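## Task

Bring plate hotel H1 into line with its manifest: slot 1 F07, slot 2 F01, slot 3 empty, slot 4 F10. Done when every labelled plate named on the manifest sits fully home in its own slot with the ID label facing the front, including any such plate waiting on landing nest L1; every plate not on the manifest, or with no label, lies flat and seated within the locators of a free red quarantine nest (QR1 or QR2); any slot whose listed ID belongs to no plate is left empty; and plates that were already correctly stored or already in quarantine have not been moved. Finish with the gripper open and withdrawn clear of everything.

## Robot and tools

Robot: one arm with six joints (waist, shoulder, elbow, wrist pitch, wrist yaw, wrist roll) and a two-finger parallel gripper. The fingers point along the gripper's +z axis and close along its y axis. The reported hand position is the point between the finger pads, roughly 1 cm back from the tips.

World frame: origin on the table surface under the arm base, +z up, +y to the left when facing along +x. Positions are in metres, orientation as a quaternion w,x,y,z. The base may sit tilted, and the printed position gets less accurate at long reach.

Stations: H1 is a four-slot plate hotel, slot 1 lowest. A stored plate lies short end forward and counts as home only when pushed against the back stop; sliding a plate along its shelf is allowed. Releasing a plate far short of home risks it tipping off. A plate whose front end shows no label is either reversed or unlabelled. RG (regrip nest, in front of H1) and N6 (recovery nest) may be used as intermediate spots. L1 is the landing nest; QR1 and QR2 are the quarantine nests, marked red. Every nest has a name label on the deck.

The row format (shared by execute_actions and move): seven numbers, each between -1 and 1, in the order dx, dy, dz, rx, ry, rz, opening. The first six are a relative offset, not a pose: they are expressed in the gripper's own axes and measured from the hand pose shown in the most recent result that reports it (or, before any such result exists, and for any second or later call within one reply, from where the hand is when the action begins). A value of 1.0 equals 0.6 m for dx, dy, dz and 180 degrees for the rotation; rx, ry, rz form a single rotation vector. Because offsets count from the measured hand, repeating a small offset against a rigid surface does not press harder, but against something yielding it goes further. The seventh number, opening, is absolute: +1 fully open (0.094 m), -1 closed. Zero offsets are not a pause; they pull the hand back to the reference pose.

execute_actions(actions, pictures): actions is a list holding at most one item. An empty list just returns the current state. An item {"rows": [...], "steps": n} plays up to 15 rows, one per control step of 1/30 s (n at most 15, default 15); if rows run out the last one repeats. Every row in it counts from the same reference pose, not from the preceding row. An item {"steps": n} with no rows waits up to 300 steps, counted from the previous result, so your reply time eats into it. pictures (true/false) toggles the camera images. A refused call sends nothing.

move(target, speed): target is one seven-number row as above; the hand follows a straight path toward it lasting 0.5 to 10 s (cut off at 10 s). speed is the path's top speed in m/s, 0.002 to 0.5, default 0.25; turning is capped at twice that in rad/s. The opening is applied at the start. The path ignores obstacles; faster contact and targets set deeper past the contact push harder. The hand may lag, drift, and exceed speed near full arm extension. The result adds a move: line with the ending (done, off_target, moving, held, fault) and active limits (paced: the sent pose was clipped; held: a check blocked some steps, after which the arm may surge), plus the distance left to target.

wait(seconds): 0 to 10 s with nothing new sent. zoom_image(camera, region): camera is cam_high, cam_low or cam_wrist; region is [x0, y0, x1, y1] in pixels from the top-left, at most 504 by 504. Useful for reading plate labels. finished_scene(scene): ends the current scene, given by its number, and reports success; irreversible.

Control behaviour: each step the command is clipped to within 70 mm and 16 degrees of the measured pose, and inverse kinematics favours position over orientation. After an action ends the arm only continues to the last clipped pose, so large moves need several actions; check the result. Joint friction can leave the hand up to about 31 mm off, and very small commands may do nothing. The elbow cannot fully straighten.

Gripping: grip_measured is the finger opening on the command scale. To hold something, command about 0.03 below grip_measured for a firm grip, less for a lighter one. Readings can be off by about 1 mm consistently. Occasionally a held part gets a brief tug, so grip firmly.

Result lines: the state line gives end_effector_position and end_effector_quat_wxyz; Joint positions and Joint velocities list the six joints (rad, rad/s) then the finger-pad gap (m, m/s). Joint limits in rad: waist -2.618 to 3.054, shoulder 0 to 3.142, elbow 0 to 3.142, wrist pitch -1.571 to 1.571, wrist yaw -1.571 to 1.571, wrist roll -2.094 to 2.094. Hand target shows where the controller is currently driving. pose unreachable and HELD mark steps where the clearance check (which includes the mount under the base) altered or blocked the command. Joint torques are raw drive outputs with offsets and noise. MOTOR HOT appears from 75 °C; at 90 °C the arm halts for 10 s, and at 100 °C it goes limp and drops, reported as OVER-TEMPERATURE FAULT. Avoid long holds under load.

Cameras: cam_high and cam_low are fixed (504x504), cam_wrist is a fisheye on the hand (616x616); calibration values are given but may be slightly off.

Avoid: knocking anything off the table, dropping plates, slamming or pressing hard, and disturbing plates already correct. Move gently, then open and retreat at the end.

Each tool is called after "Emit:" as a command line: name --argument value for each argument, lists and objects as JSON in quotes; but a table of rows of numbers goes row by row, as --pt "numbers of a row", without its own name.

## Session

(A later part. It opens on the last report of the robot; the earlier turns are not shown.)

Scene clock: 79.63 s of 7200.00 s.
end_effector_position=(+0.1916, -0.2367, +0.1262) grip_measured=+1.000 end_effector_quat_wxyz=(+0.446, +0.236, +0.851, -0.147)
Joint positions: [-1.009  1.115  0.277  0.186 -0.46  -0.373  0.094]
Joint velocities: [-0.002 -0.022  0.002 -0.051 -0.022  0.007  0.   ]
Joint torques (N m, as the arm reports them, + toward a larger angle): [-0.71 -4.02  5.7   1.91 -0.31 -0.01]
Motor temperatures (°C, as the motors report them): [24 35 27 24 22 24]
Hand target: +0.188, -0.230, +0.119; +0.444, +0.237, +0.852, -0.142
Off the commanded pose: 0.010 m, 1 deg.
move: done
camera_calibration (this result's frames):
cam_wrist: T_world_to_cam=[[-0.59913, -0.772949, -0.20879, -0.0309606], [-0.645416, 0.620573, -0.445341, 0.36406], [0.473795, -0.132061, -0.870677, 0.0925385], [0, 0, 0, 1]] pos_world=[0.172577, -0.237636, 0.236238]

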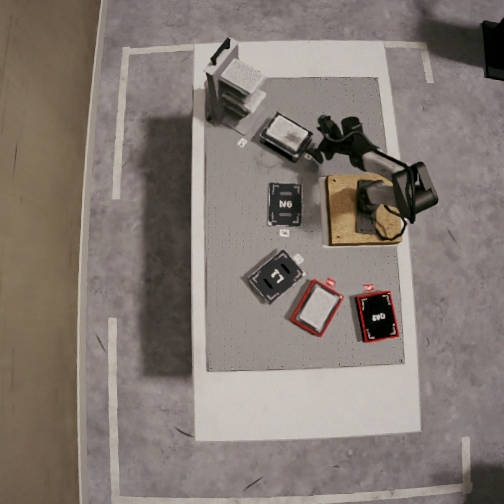

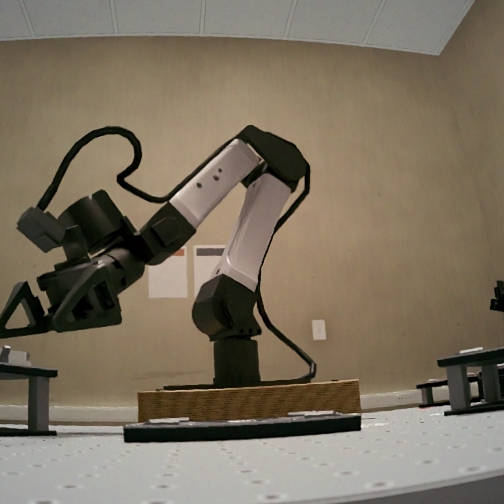

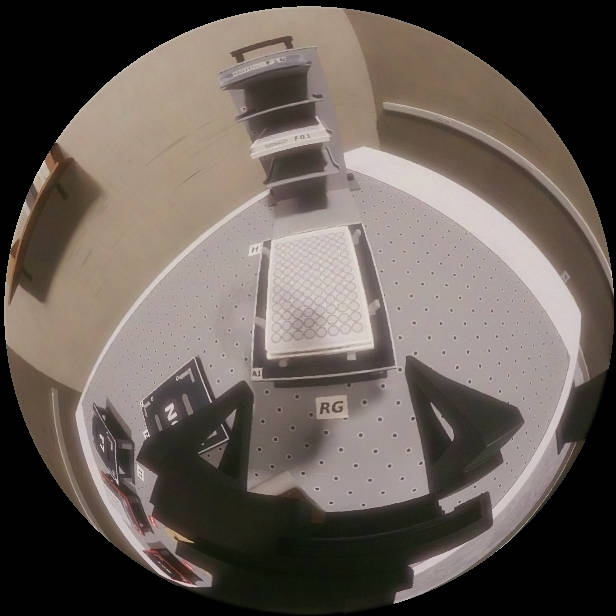

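Emit:
move --target '[-0.005,0.014,0.09,0,0.03,0,1]' --speed 0.05

Emit:
zoom_image --camera "cam_low" --region '[0, 270, 130, 400]'

Scene clock: 82.57 s of 7200.00 s.
end_effector_position=(+0.2309, -0.2481, +0.0979) grip_measured=+1.000 end_effector_quat_wxyz=(+0.408, +0.238, +0.871, -0.132)
Joint positions: [-0.841  1.391  0.377  0.308 -0.312 -0.299  0.094]
Joint velocities: [-0.007 -0.017 -0.002  0.037 -0.051 -0.066  0.   ]
Joint torques (N m, as the arm reports them, + toward a larger angle): [ 0.68 -3.21  9.36  1.9  -0.04  0.19]
Motor temperatures (°C, as the motors report them): [24 34 27 25 22 24]
Hand target: +0.235, -0.254, +0.099; +0.407, +0.243, +0.870, -0.135
Off the commanded pose: 0.008 m, 1 deg.
move: done
camera_calibration (this result's frames):
cam_wrist: T_world_to_cam=[[-0.607741, -0.767579, -0.203652, -0.0193623], [-0.68125, 0.635703, -0.363015, 0.387878], [0.408105, -0.0818812, -0.909256, 0.0791987], [0, 0, 0, 1]] pos_world=[0.220153, -0.254952, 0.208874]

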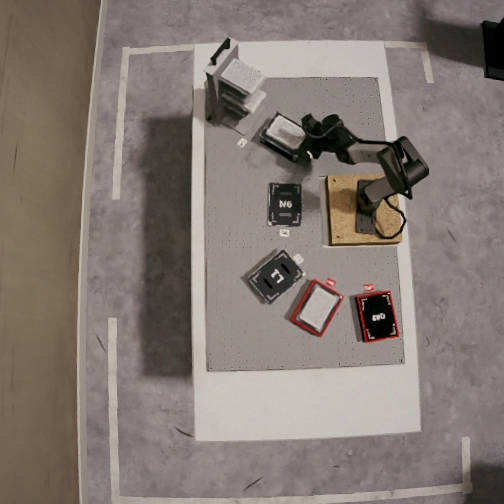

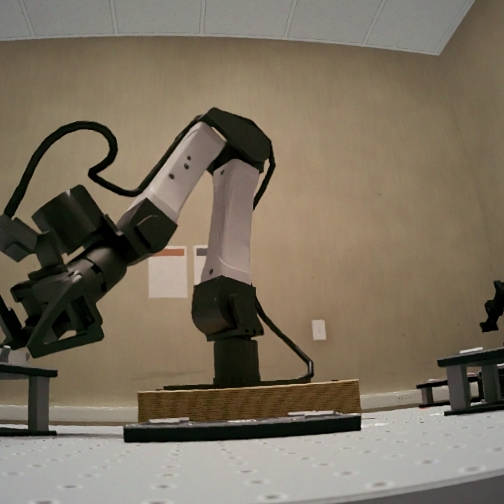

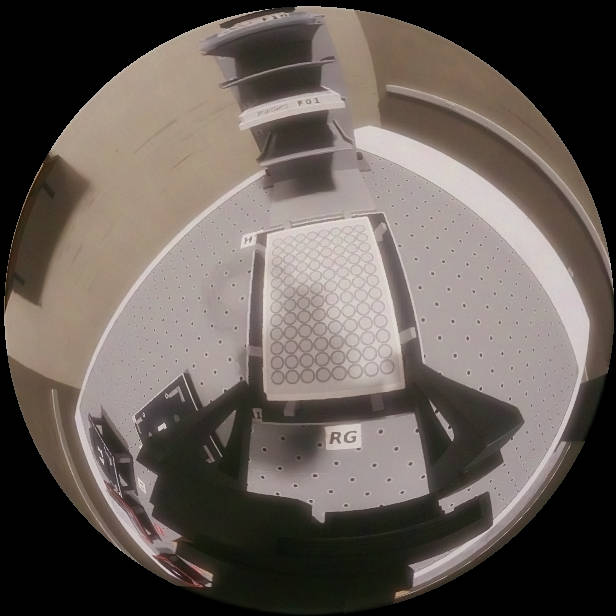

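Region (0, 270, 130, 400) of cam_low's 504x504 image, scaled by 3.877, with more detail than that image has.

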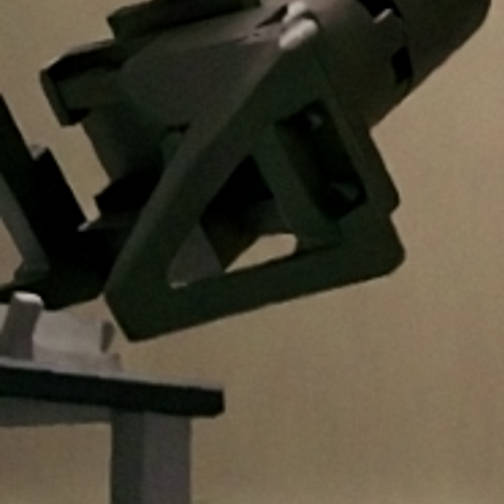

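Emit:
move --target '[-0.006,-0.008,0.026,0.017,0,0.014,1]' --speed 0.03

Emit:
zoom_image --camera "cam_low" --region '[0, 270, 130, 400]'

Scene clock: 85.30 s of 7200.00 s.
end_effector_position=(+0.2365, -0.2543, +0.0916) grip_measured=+1.000 end_effector_quat_wxyz=(+0.406, +0.263, +0.863, -0.143)
Joint positions: [-0.804  1.449  0.377  0.385 -0.243 -0.234  0.094]
Joint velocities: [-0.012  0.007  0.027  0.051 -0.007 -0.007  0.   ]
Joint torques (N m, as the arm reports them, + toward a larger angle): [ 0.68 -3.63  8.78  1.94 -0.03  0.15]
Motor temperatures (°C, as the motors report them): [24 34 27 25 22 24]
Hand target: +0.240, -0.259, +0.091; +0.405, +0.268, +0.862, -0.146
Off the commanded pose: 0.007 m, 1 deg.
move: done
camera_calibration (this result's frames):
cam_wrist: T_world_to_cam=[[-0.649091, -0.732358, -0.205747, -0.00302376], [-0.642964, 0.672719, -0.366125, 0.394022], [0.406544, -0.105361, -0.907536, 0.0649213], [0, 0, 0, 1]] pos_world=[0.224986, -0.26044, 0.202558]

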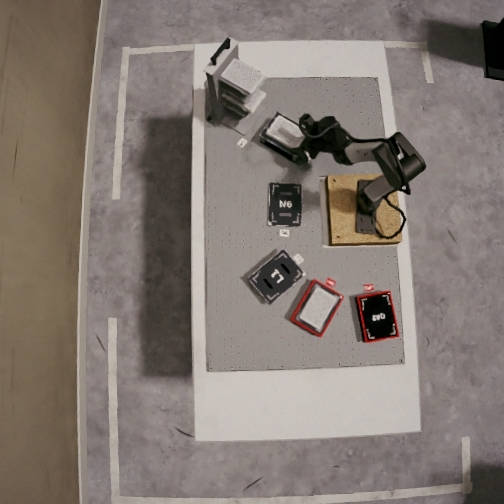

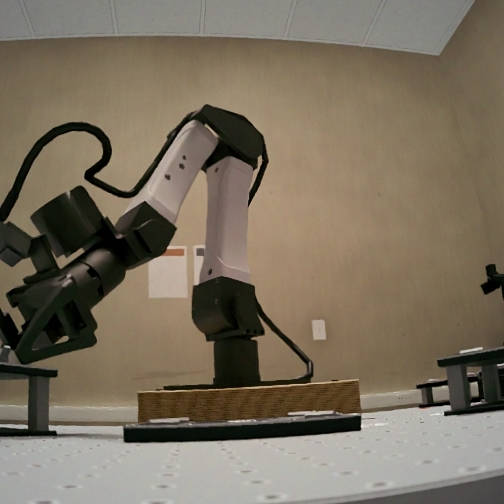

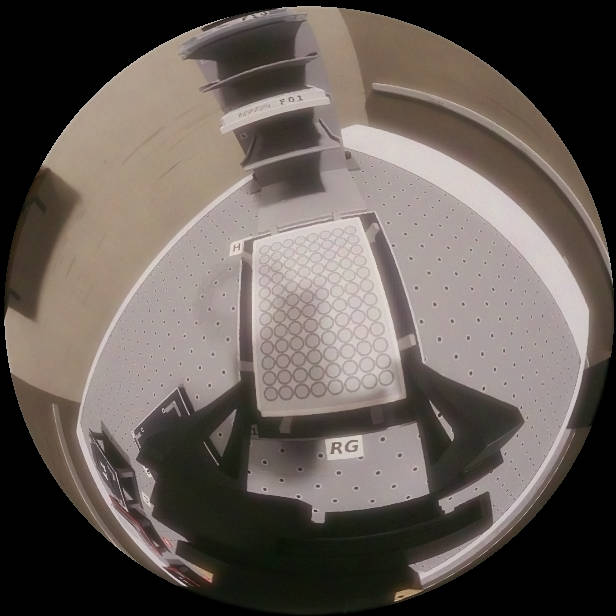

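Region (0, 270, 130, 400) of cam_low's 504x504 image, scaled by 3.877, with more detail than that image has.

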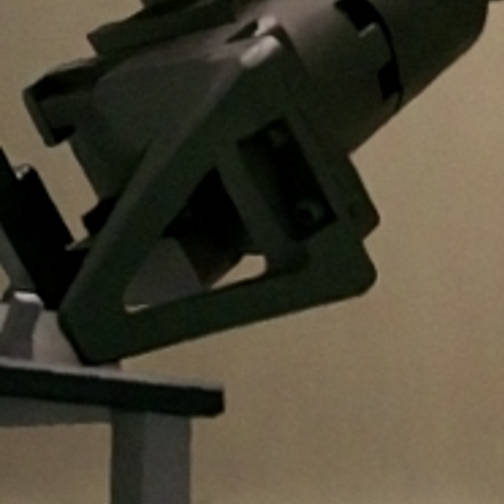

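Emit:
move --target '[0.006,0,0.012,0,0.004,0,1]' --speed 0.02

Emit:
move --target '[0,0,0,0,0,0,0.74]'

Emit:
zoom_image --camera "cam_low" --region '[0, 270, 130, 400]'

Scene clock: 86.83 s of 7200.00 s.
end_effector_position=(+0.2376, -0.2565, +0.0909) grip_measured=+1.000 end_effector_quat_wxyz=(+0.409, +0.264, +0.862, -0.146)
Joint positions: [-0.804  1.464  0.377  0.409 -0.24  -0.231  0.094]
Joint velocities: [-0.012  0.012 -0.007  0.037 -0.051 -0.007  0.   ]
Joint torques (N m, as the arm reports them, + toward a larger angle): [ 0.58 -3.66  7.71  1.86 -0.08  0.04]
Motor temperatures (°C, as the motors report them): [24 34 28 25 22 24]
Hand target: +0.239, -0.256, +0.084; +0.400, +0.264, +0.866, -0.142
Off the commanded pose: 0.007 m, 1 deg.
move: done
camera_calibration (this result's frames):
cam_wrist: T_world_to_cam=[[-0.650824, -0.731181, -0.204455, -0.00351785], [-0.638817, 0.672904, -0.372978, 0.395628], [0.410293, -0.112133, -0.905033, 0.0607452], [0, 0, 0, 1]] pos_world=[0.225521, -0.261981, 0.201818]

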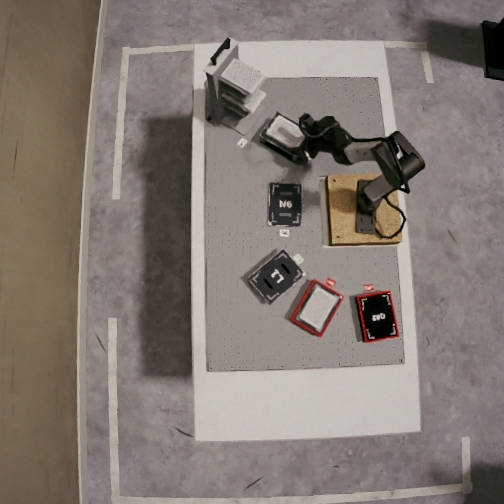

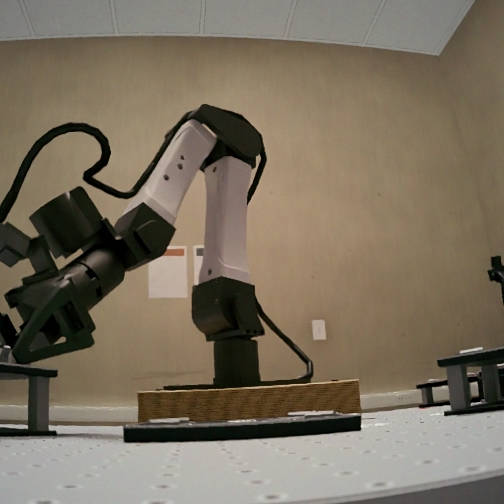

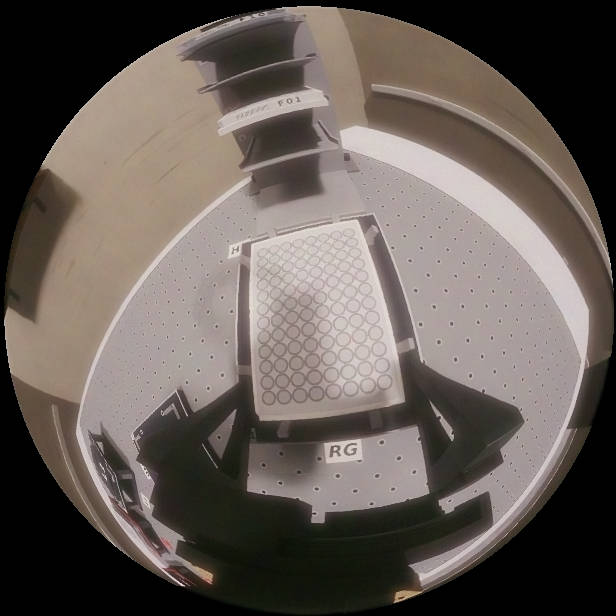

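Scene clock: 87.33 s of 7200.00 s.
end_effector_position=(+0.2376, -0.2565, +0.0909) grip_measured=+0.757 end_effector_quat_wxyz=(+0.409, +0.264, +0.862, -0.146)
Joint positions: [-0.804  1.464  0.377  0.409 -0.24  -0.231  0.083]
Joint velocities: [ 0.002  0.007 -0.002 -0.037 -0.066 -0.022 -0.   ]
Joint torques (N m, as the arm reports them, + toward a larger angle): [-0.02 -6.03  7.03  1.88 -0.13  0.05]
Motor temperatures (°C, as the motors report them): [24 34 28 25 22 24]
Hand target: +0.238, -0.257, +0.091; +0.408, +0.264, +0.862, -0.146
Off the commanded pose: 0.000 m, 0 deg.
move: done
camera_calibration (this result's frames):
cam_wrist: T_world_to_cam=[[-0.650824, -0.731181, -0.204455, -0.00351785], [-0.638817, 0.672904, -0.372978, 0.395628], [0.410293, -0.112133, -0.905033, 0.0607452], [0, 0, 0, 1]] pos_world=[0.225521, -0.261981, 0.201818]

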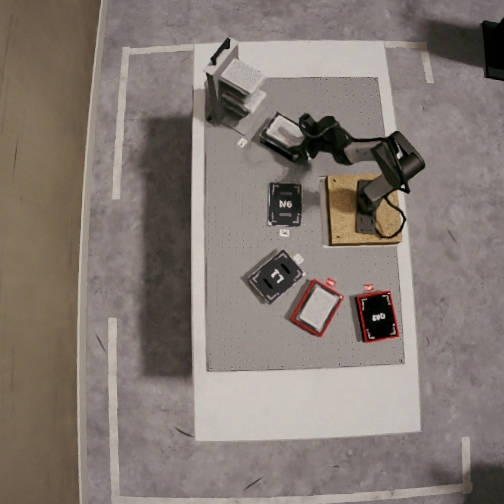

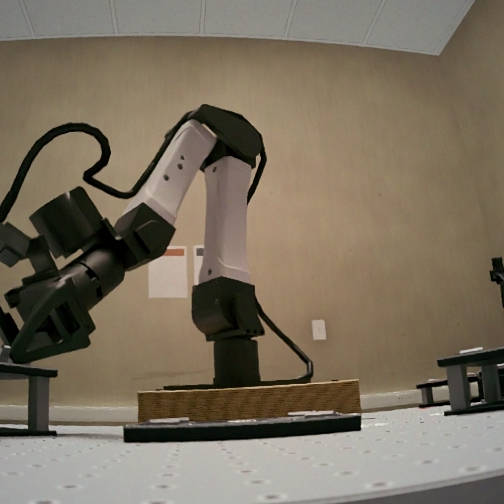

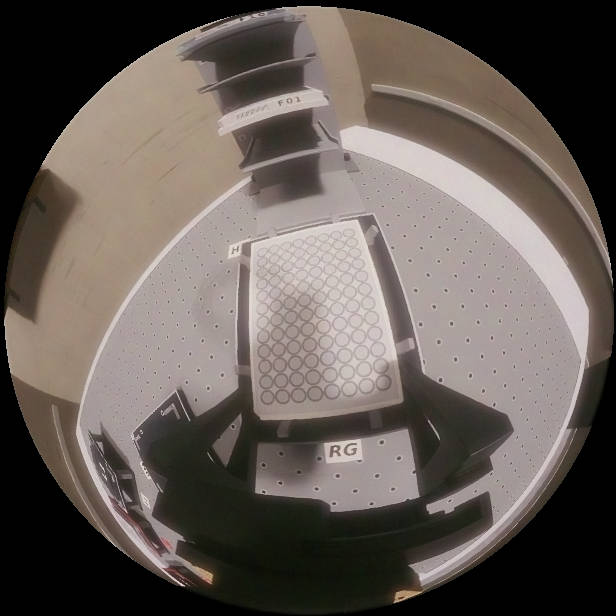

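Region (0, 270, 130, 400) of cam_low's 504x504 image, scaled by 3.877, with more detail than that image has.

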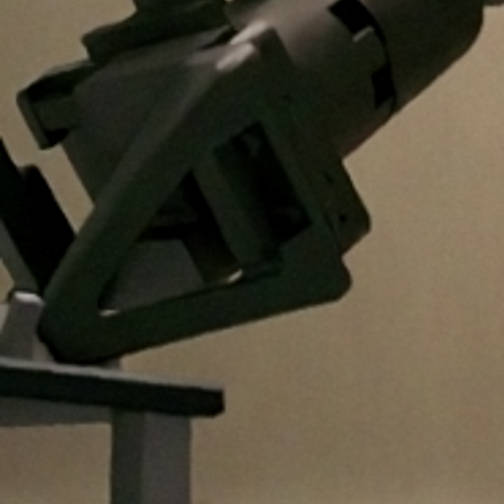

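Emit:
move --target '[0,0,0,0,0,0,0.715]'

Emit:
zoom_image --camera "cam_wrist" --region '[200, 310, 460, 470]'

Scene clock: 88.73 s of 7200.00 s.
end_effector_position=(+0.2376, -0.2565, +0.0909) grip_measured=+0.749 end_effector_quat_wxyz=(+0.409, +0.264, +0.862, -0.146)
Joint positions: [-0.804  1.464  0.377  0.409 -0.24  -0.231  0.082]
Joint velocities: [ 0.002 -0.017  0.002 -0.037 -0.066 -0.095  0.   ]
Joint torques (N m, as the arm reports them, + toward a larger angle): [-0.03 -6.01  7.05  1.88 -0.12  0.05]
Motor temperatures (°C, as the motors report them): [24 33 28 26 22 24]
Hand target: +0.238, -0.257, +0.091; +0.409, +0.264, +0.862, -0.146
Off the commanded pose: 0.000 m, 0 deg.
move: done
camera_calibration (this result's frames):
cam_wrist: T_world_to_cam=[[-0.650824, -0.731181, -0.204455, -0.00351785], [-0.638817, 0.672904, -0.372978, 0.395628], [0.410293, -0.112133, -0.905033, 0.0607452], [0, 0, 0, 1]] pos_world=[0.225521, -0.261981, 0.201818]

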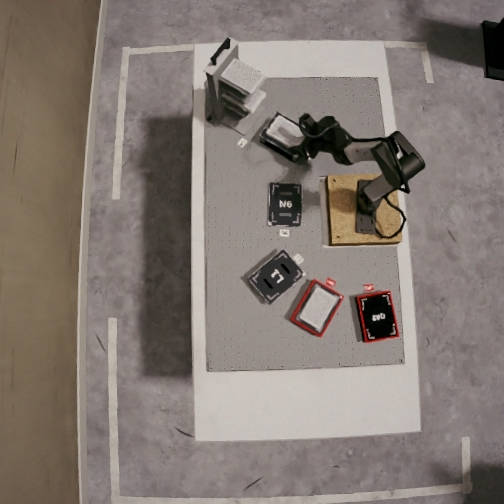

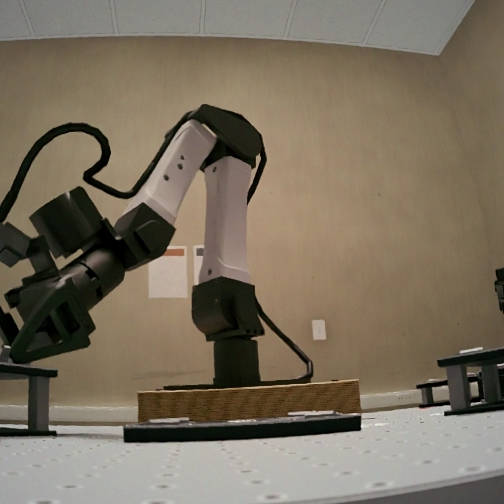

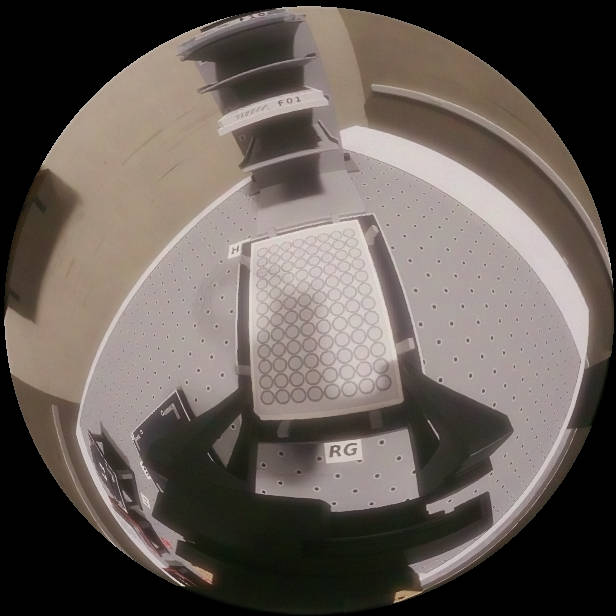

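Region (200, 310, 460, 470) of cam_wrist's 616x616 image, scaled by 1.938, with more detail than that image has; it fills the top 310 rows of this view, and the rest is white.

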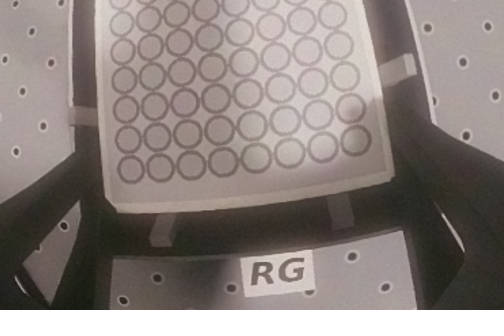

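Emit:
move --target '[-0.078,0,-0.0625,0,0,0,0.68]' --speed 0.05

Scene clock: 92.10 s of 7200.00 s.
end_effector_position=(+0.2348, -0.2522, +0.1364) grip_measured=+0.749 end_effector_quat_wxyz=(+0.397, +0.267, +0.867, -0.138)
Joint positions: [-0.804  1.262  0.495  0.059 -0.239 -0.231  0.082]
Joint velocities: [-0.017  0.002 -0.007 -0.037 -0.066  0.022  0.   ]
Joint torques (N m, as the arm reports them, + toward a larger angle): [ 0.27 -6.94 10.4   1.69 -0.11  0.08]
Motor temperatures (°C, as the motors report them): [24 33 28 26 22 24]
Hand target: +0.239, -0.256, +0.150; +0.409, +0.264, +0.862, -0.146
Off the commanded pose: 0.015 m, 2 deg.
move: off_target
camera_calibration (this result's frames):
cam_wrist: T_world_to_cam=[[-0.65504, -0.725668, -0.210541, 0.0103474], [-0.645038, 0.682165, -0.34435, 0.407822], [0.393508, -0.0897559, -0.914929, 0.114398], [0, 0, 0, 1]] pos_world=[0.224822, -0.260425, 0.247278]

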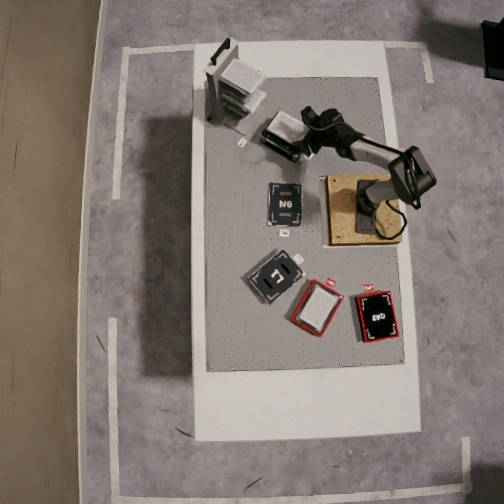

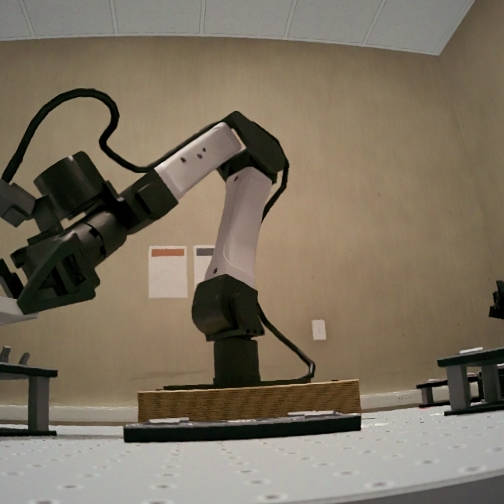

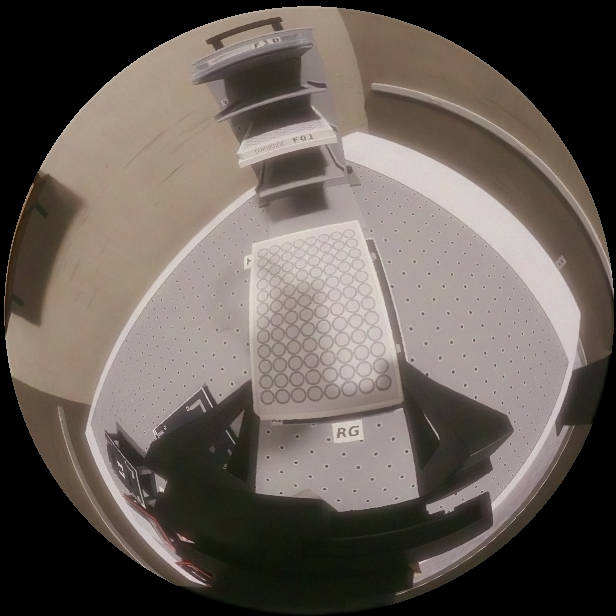

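Emit:
move --target '[-0.085,0,0.08,0,-0.01,0,0.68]' --speed 0.06

Emit:
zoom_image --camera "cam_wrist" --region '[190, 100, 410, 300]'

Scene clock: 95.63 s of 7200.00 s.
end_effector_position=(+0.2853, -0.2849, +0.1410) grip_measured=+0.749 end_effector_quat_wxyz=(+0.407, +0.263, +0.864, -0.136)
Joint positions: [-0.733  1.495  0.681  0.134 -0.199 -0.183  0.082]
Joint velocities: [ 0.002 -0.012 -0.007 -0.007  0.007 -0.037 -0.   ]
Joint torques (N m, as the arm reports them, + toward a larger angle): [ 0.65 -5.58 10.35  2.03 -0.02  0.17]
Motor temperatures (°C, as the motors report them): [24 33 28 26 22 24]
Hand target: +0.292, -0.291, +0.144; +0.412, +0.266, +0.860, -0.141
Off the commanded pose: 0.010 m, 1 deg.
move: done
camera_calibration (this result's frames):
cam_wrist: T_world_to_cam=[[-0.643797, -0.733663, -0.217402, 0.0161404], [-0.644973, 0.673164, -0.361746, 0.464154], [0.411747, -0.0926726, -0.906574, 0.0886882], [0, 0, 0, 1]] pos_world=[0.273241, -0.292391, 0.251817]

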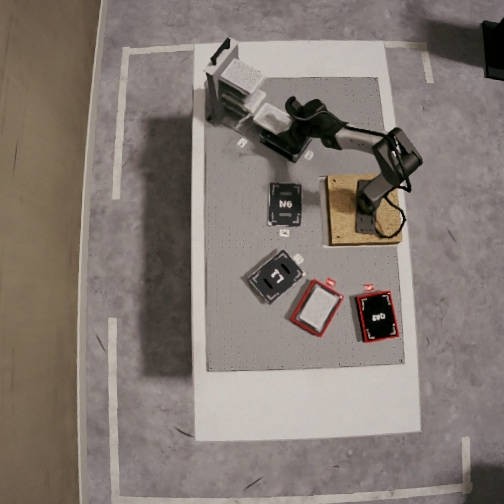

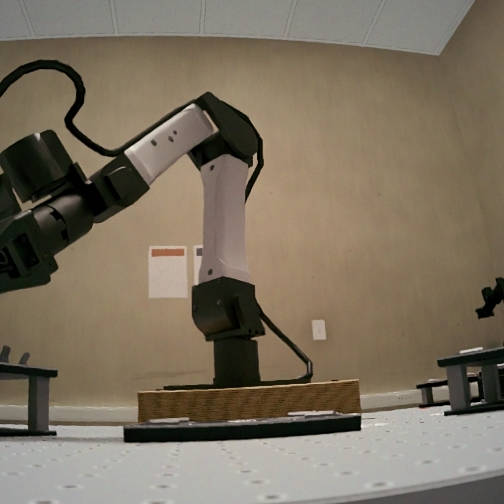

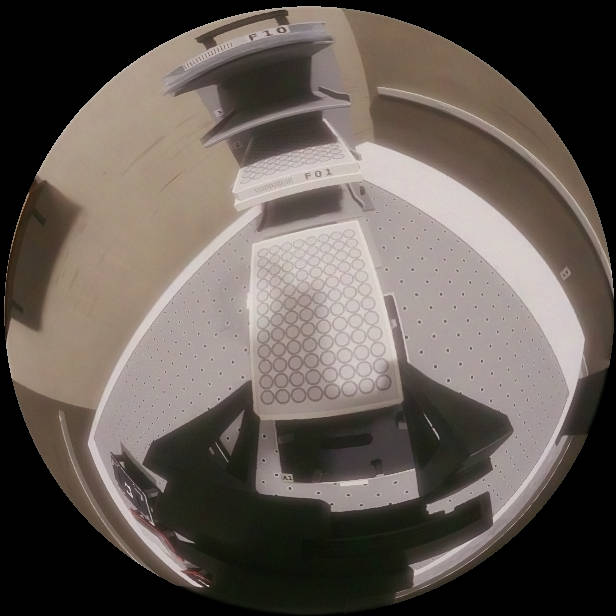

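Region (190, 100, 410, 300) of cam_wrist's 616x616 image, scaled by 2.291, with more detail than that image has; it fills the top 458 rows of this view, and the rest is white.

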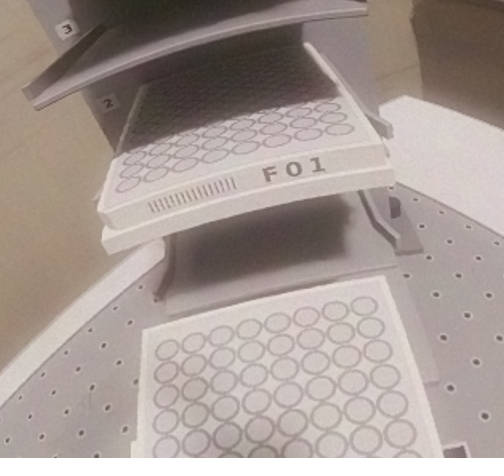

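Emit:
move --target '[-0.058,-0.011,0.072,0.004,0,0.002,0.68]' --speed 0.04

Emit:
zoom_image --camera "cam_wrist" --region '[170, 100, 450, 340]'

Scene clock: 99.23 s of 7200.00 s.
end_effector_position=(+0.3217, -0.3169, +0.1412) grip_measured=+0.749 end_effector_quat_wxyz=(+0.407, +0.264, +0.863, -0.139)
Joint positions: [-0.708  1.672  0.863  0.134 -0.174 -0.166  0.082]
Joint velocities: [-0.022 -0.002  0.007 -0.051 -0.007 -0.007 -0.001]
Joint torques (N m, as the arm reports them, + toward a larger angle): [ 0.64 -7.74 10.41  1.9   0.    0.2 ]
Motor temperatures (°C, as the motors report them): [24 33 28 27 22 24]
Hand target: +0.327, -0.321, +0.141; +0.406, +0.268, +0.862, -0.140
Off the commanded pose: 0.007 m, 1 deg.
move: done
camera_calibration (this result's frames):
cam_wrist: T_world_to_cam=[[-0.647281, -0.731457, -0.214474, 0.0175377], [-0.642122, 0.674857, -0.363659, 0.509131], [0.41074, -0.0976709, -0.906506, 0.0696108], [0, 0, 0, 1]] pos_world=[0.309684, -0.323963, 0.252014]

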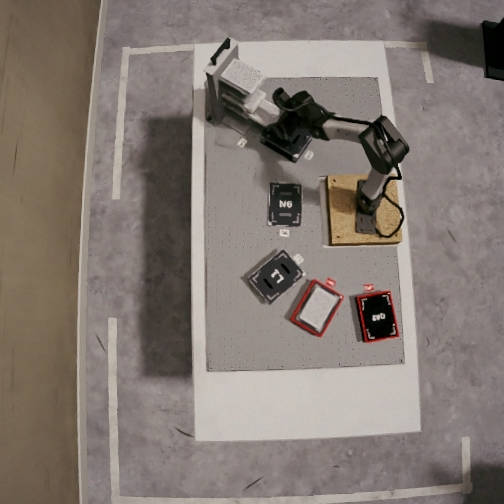

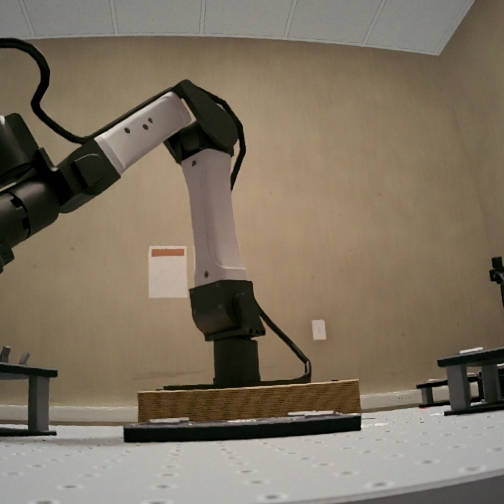

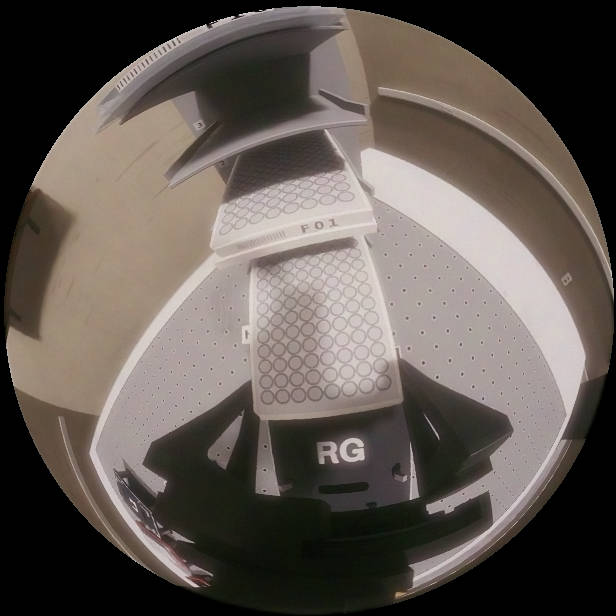

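Region (170, 100, 450, 340) of cam_wrist's 616x616 image, scaled by 1.800, with more detail than that image has; it fills the top 432 rows of this view, and the rest is white.

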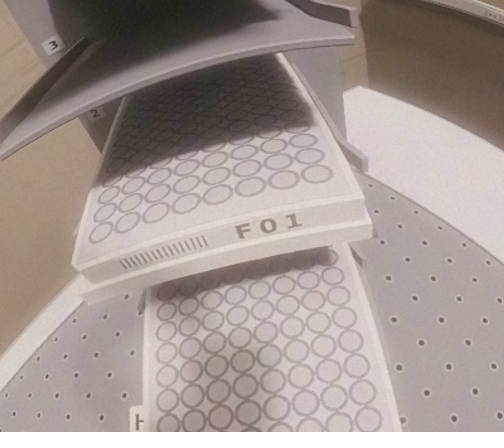

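Emit:
move --target '[-0.012,0.004,0.055,0,0,0,0.68]' --speed 0.025

Emit:
zoom_image --camera "cam_high" --region '[200, 40, 320, 160]'

Scene clock: 103.50 s of 7200.00 s.
end_effector_position=(+0.3426, -0.3296, +0.1325) grip_measured=+0.749 end_effector_quat_wxyz=(+0.413, +0.259, +0.862, -0.142)
Joint positions: [-0.689  1.772  0.929  0.184 -0.164 -0.161  0.082]
Joint velocities: [ 0.002  0.012  0.007 -0.037 -0.051 -0.007 -0.002]
Joint torques (N m, as the arm reports them, + toward a larger angle): [ 0.71 -8.19  9.96  1.88 -0.01  0.2 ]
Motor temperatures (°C, as the motors report them): [24 32 29 27 22 24]
Hand target: +0.348, -0.332, +0.126; +0.407, +0.264, +0.863, -0.139
Off the commanded pose: 0.009 m, 1 deg.
move: done
camera_calibration (this result's frames):
cam_wrist: T_world_to_cam=[[-0.639543, -0.739395, -0.210428, 0.0141224], [-0.644444, 0.66489, -0.377643, 0.527268], [0.419139, -0.10591, -0.901724, 0.0456834], [0, 0, 0, 1]] pos_world=[0.329679, -0.335295, 0.243285]

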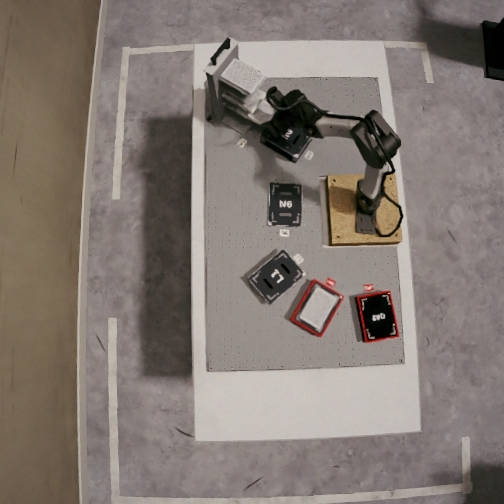

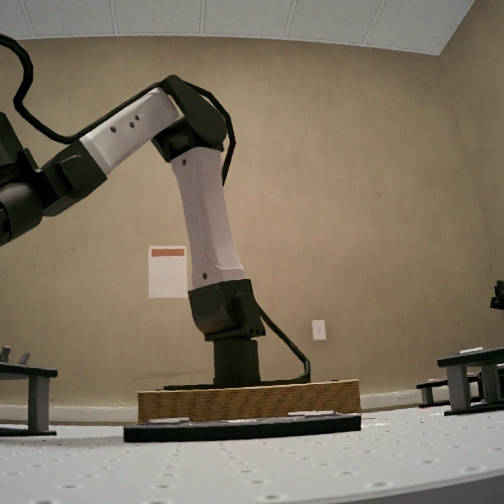

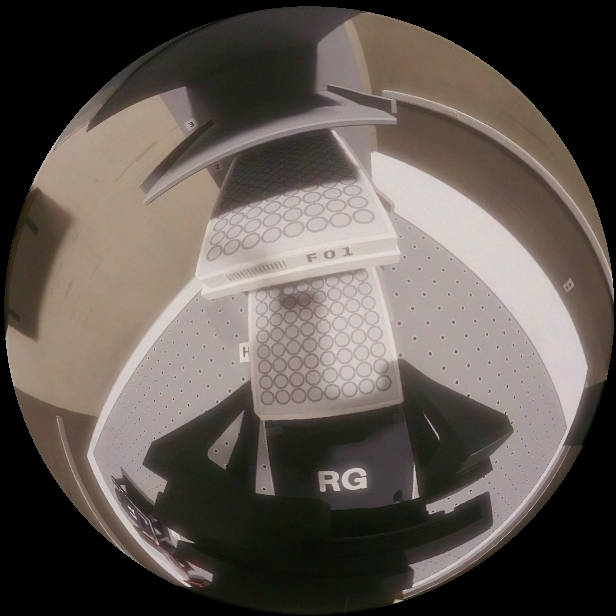

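Region (200, 40, 320, 160) of cam_high's 504x504 image, scaled by 4.200, with more detail than that image has.

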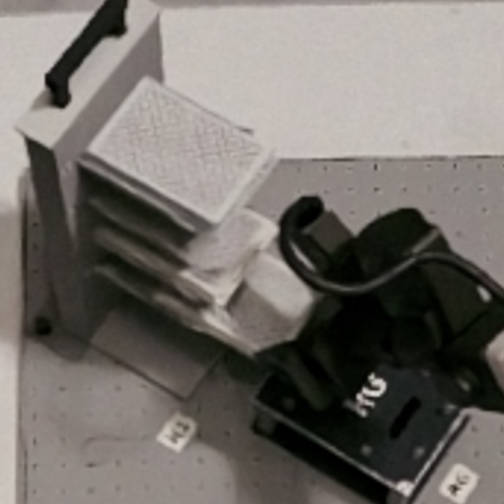

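Emit:
move --target '[-0.032,0,0.051,0.004,0,0.004,0.68]' --speed 0.025

Emit:
zoom_image --camera "cam_high" --region '[200, 40, 320, 160]'

Scene clock: 106.67 s of 7200.00 s.
end_effector_position=(+0.3681, -0.3477, +0.1347) grip_measured=+0.749 end_effector_quat_wxyz=(+0.421, +0.260, +0.857, -0.147)
Joint positions: [-0.669  1.867  1.047  0.184 -0.143 -0.143  0.082]
Joint velocities: [ 0.007  0.002  0.012 -0.095  0.007  0.022 -0.   ]
Joint torques (N m, as the arm reports them, + toward a larger angle): [ 0.64 -9.85 10.34  1.77  0.02  0.17]
Motor temperatures (°C, as the motors report them): [24 32 29 27 22 24]
Hand target: +0.372, -0.349, +0.128; +0.413, +0.267, +0.859, -0.145
Off the commanded pose: 0.008 m, 1 deg.
move: done
camera_calibration (this result's frames):
cam_wrist: T_world_to_cam=[[-0.641831, -0.737459, -0.210254, 0.0190257], [-0.633648, 0.664449, -0.39623, 0.555014], [0.431907, -0.121086, -0.893753, 0.0239608], [0, 0, 0, 1]] pos_world=[0.353546, -0.351846, 0.245329]

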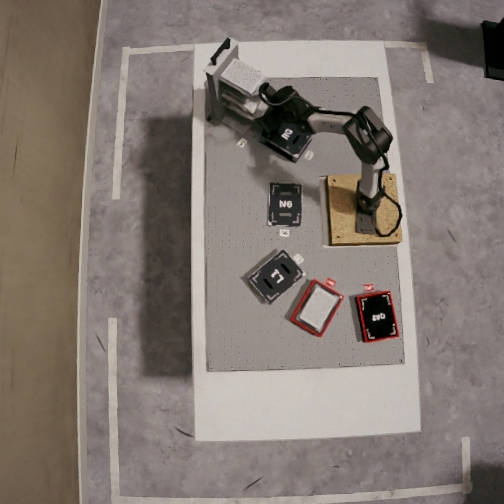

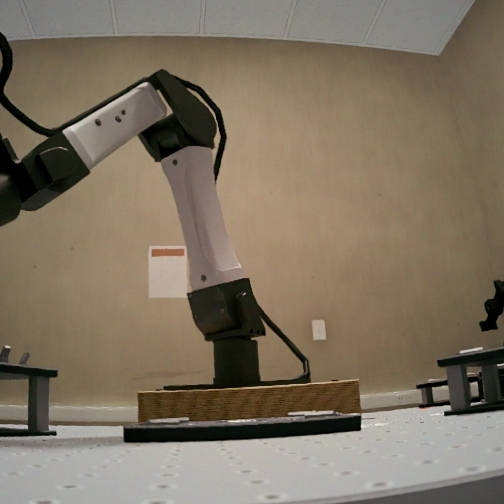

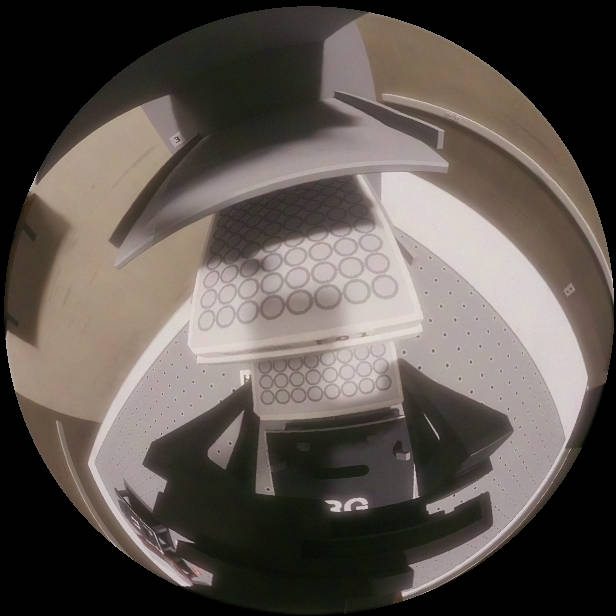

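Region (200, 40, 320, 160) of cam_high's 504x504 image, scaled by 4.200, with more detail than that image has.

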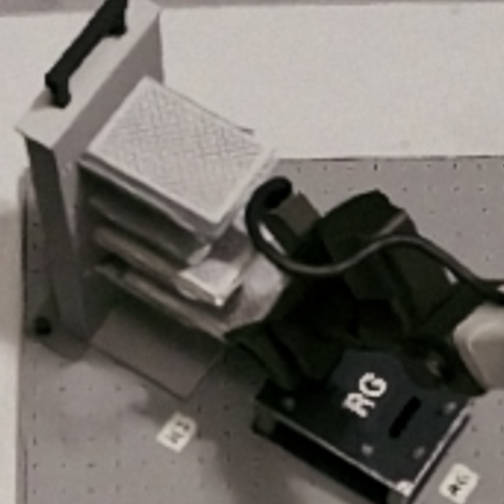

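Emit:
move --target '[0.016,0,0,0,0.013,0,0.68]' --speed 0.02

Scene clock: 108.60 s of 7200.00 s.
end_effector_position=(+0.3678, -0.3474, +0.1340) grip_measured=+0.749 end_effector_quat_wxyz=(+0.419, +0.261, +0.857, -0.146)
Joint positions: [-0.669  1.867  1.047  0.181 -0.143 -0.142  0.082]
Joint velocities: [-0.007  0.002 -0.002  0.037 -0.022 -0.037 -0.001]
Joint torques (N m, as the arm reports them, + toward a larger angle): [ -0.1  -12.12   8.4    1.53  -0.05  -0.03]
Motor temperatures (°C, as the motors report them): [24 33 29 27 22 24]
Hand target: +0.363, -0.344, +0.127; +0.403, +0.263, +0.865, -0.142
Off the commanded pose: 0.009 m, 2 deg.
move: done
camera_calibration (this result's frames):
cam_wrist: T_world_to_cam=[[-0.642479, -0.736724, -0.21085, 0.0195005], [-0.634348, 0.665683, -0.393026, 0.554538], [0.429911, -0.118759, -0.895027, 0.0252783], [0, 0, 0, 1]] pos_world=[0.353431, -0.351778, 0.244684]

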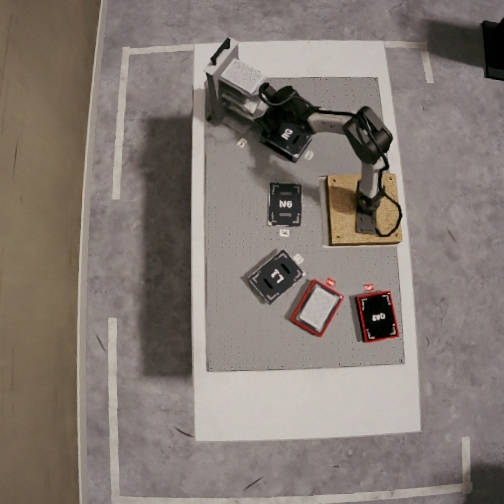

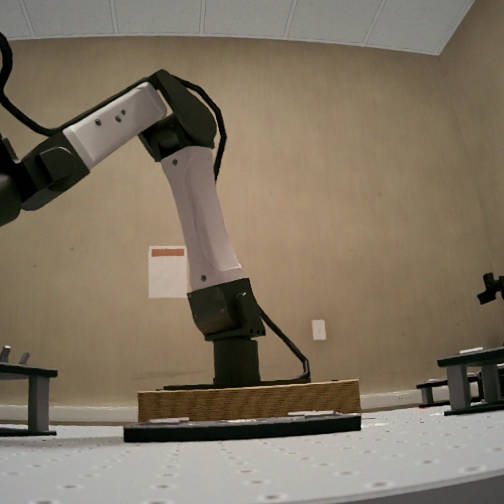

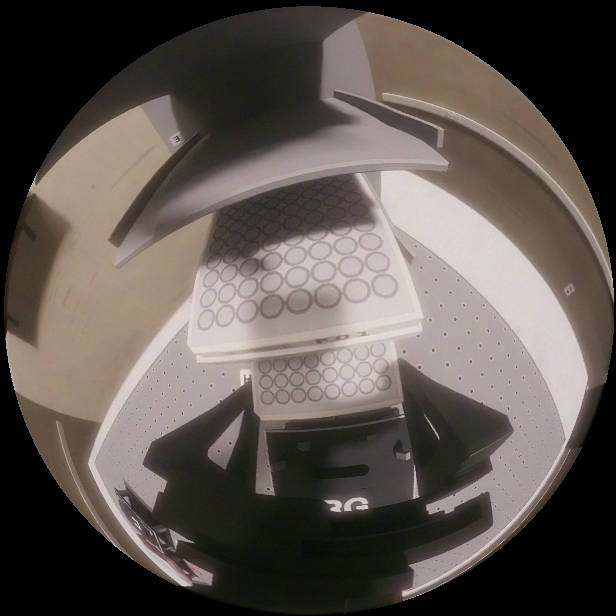

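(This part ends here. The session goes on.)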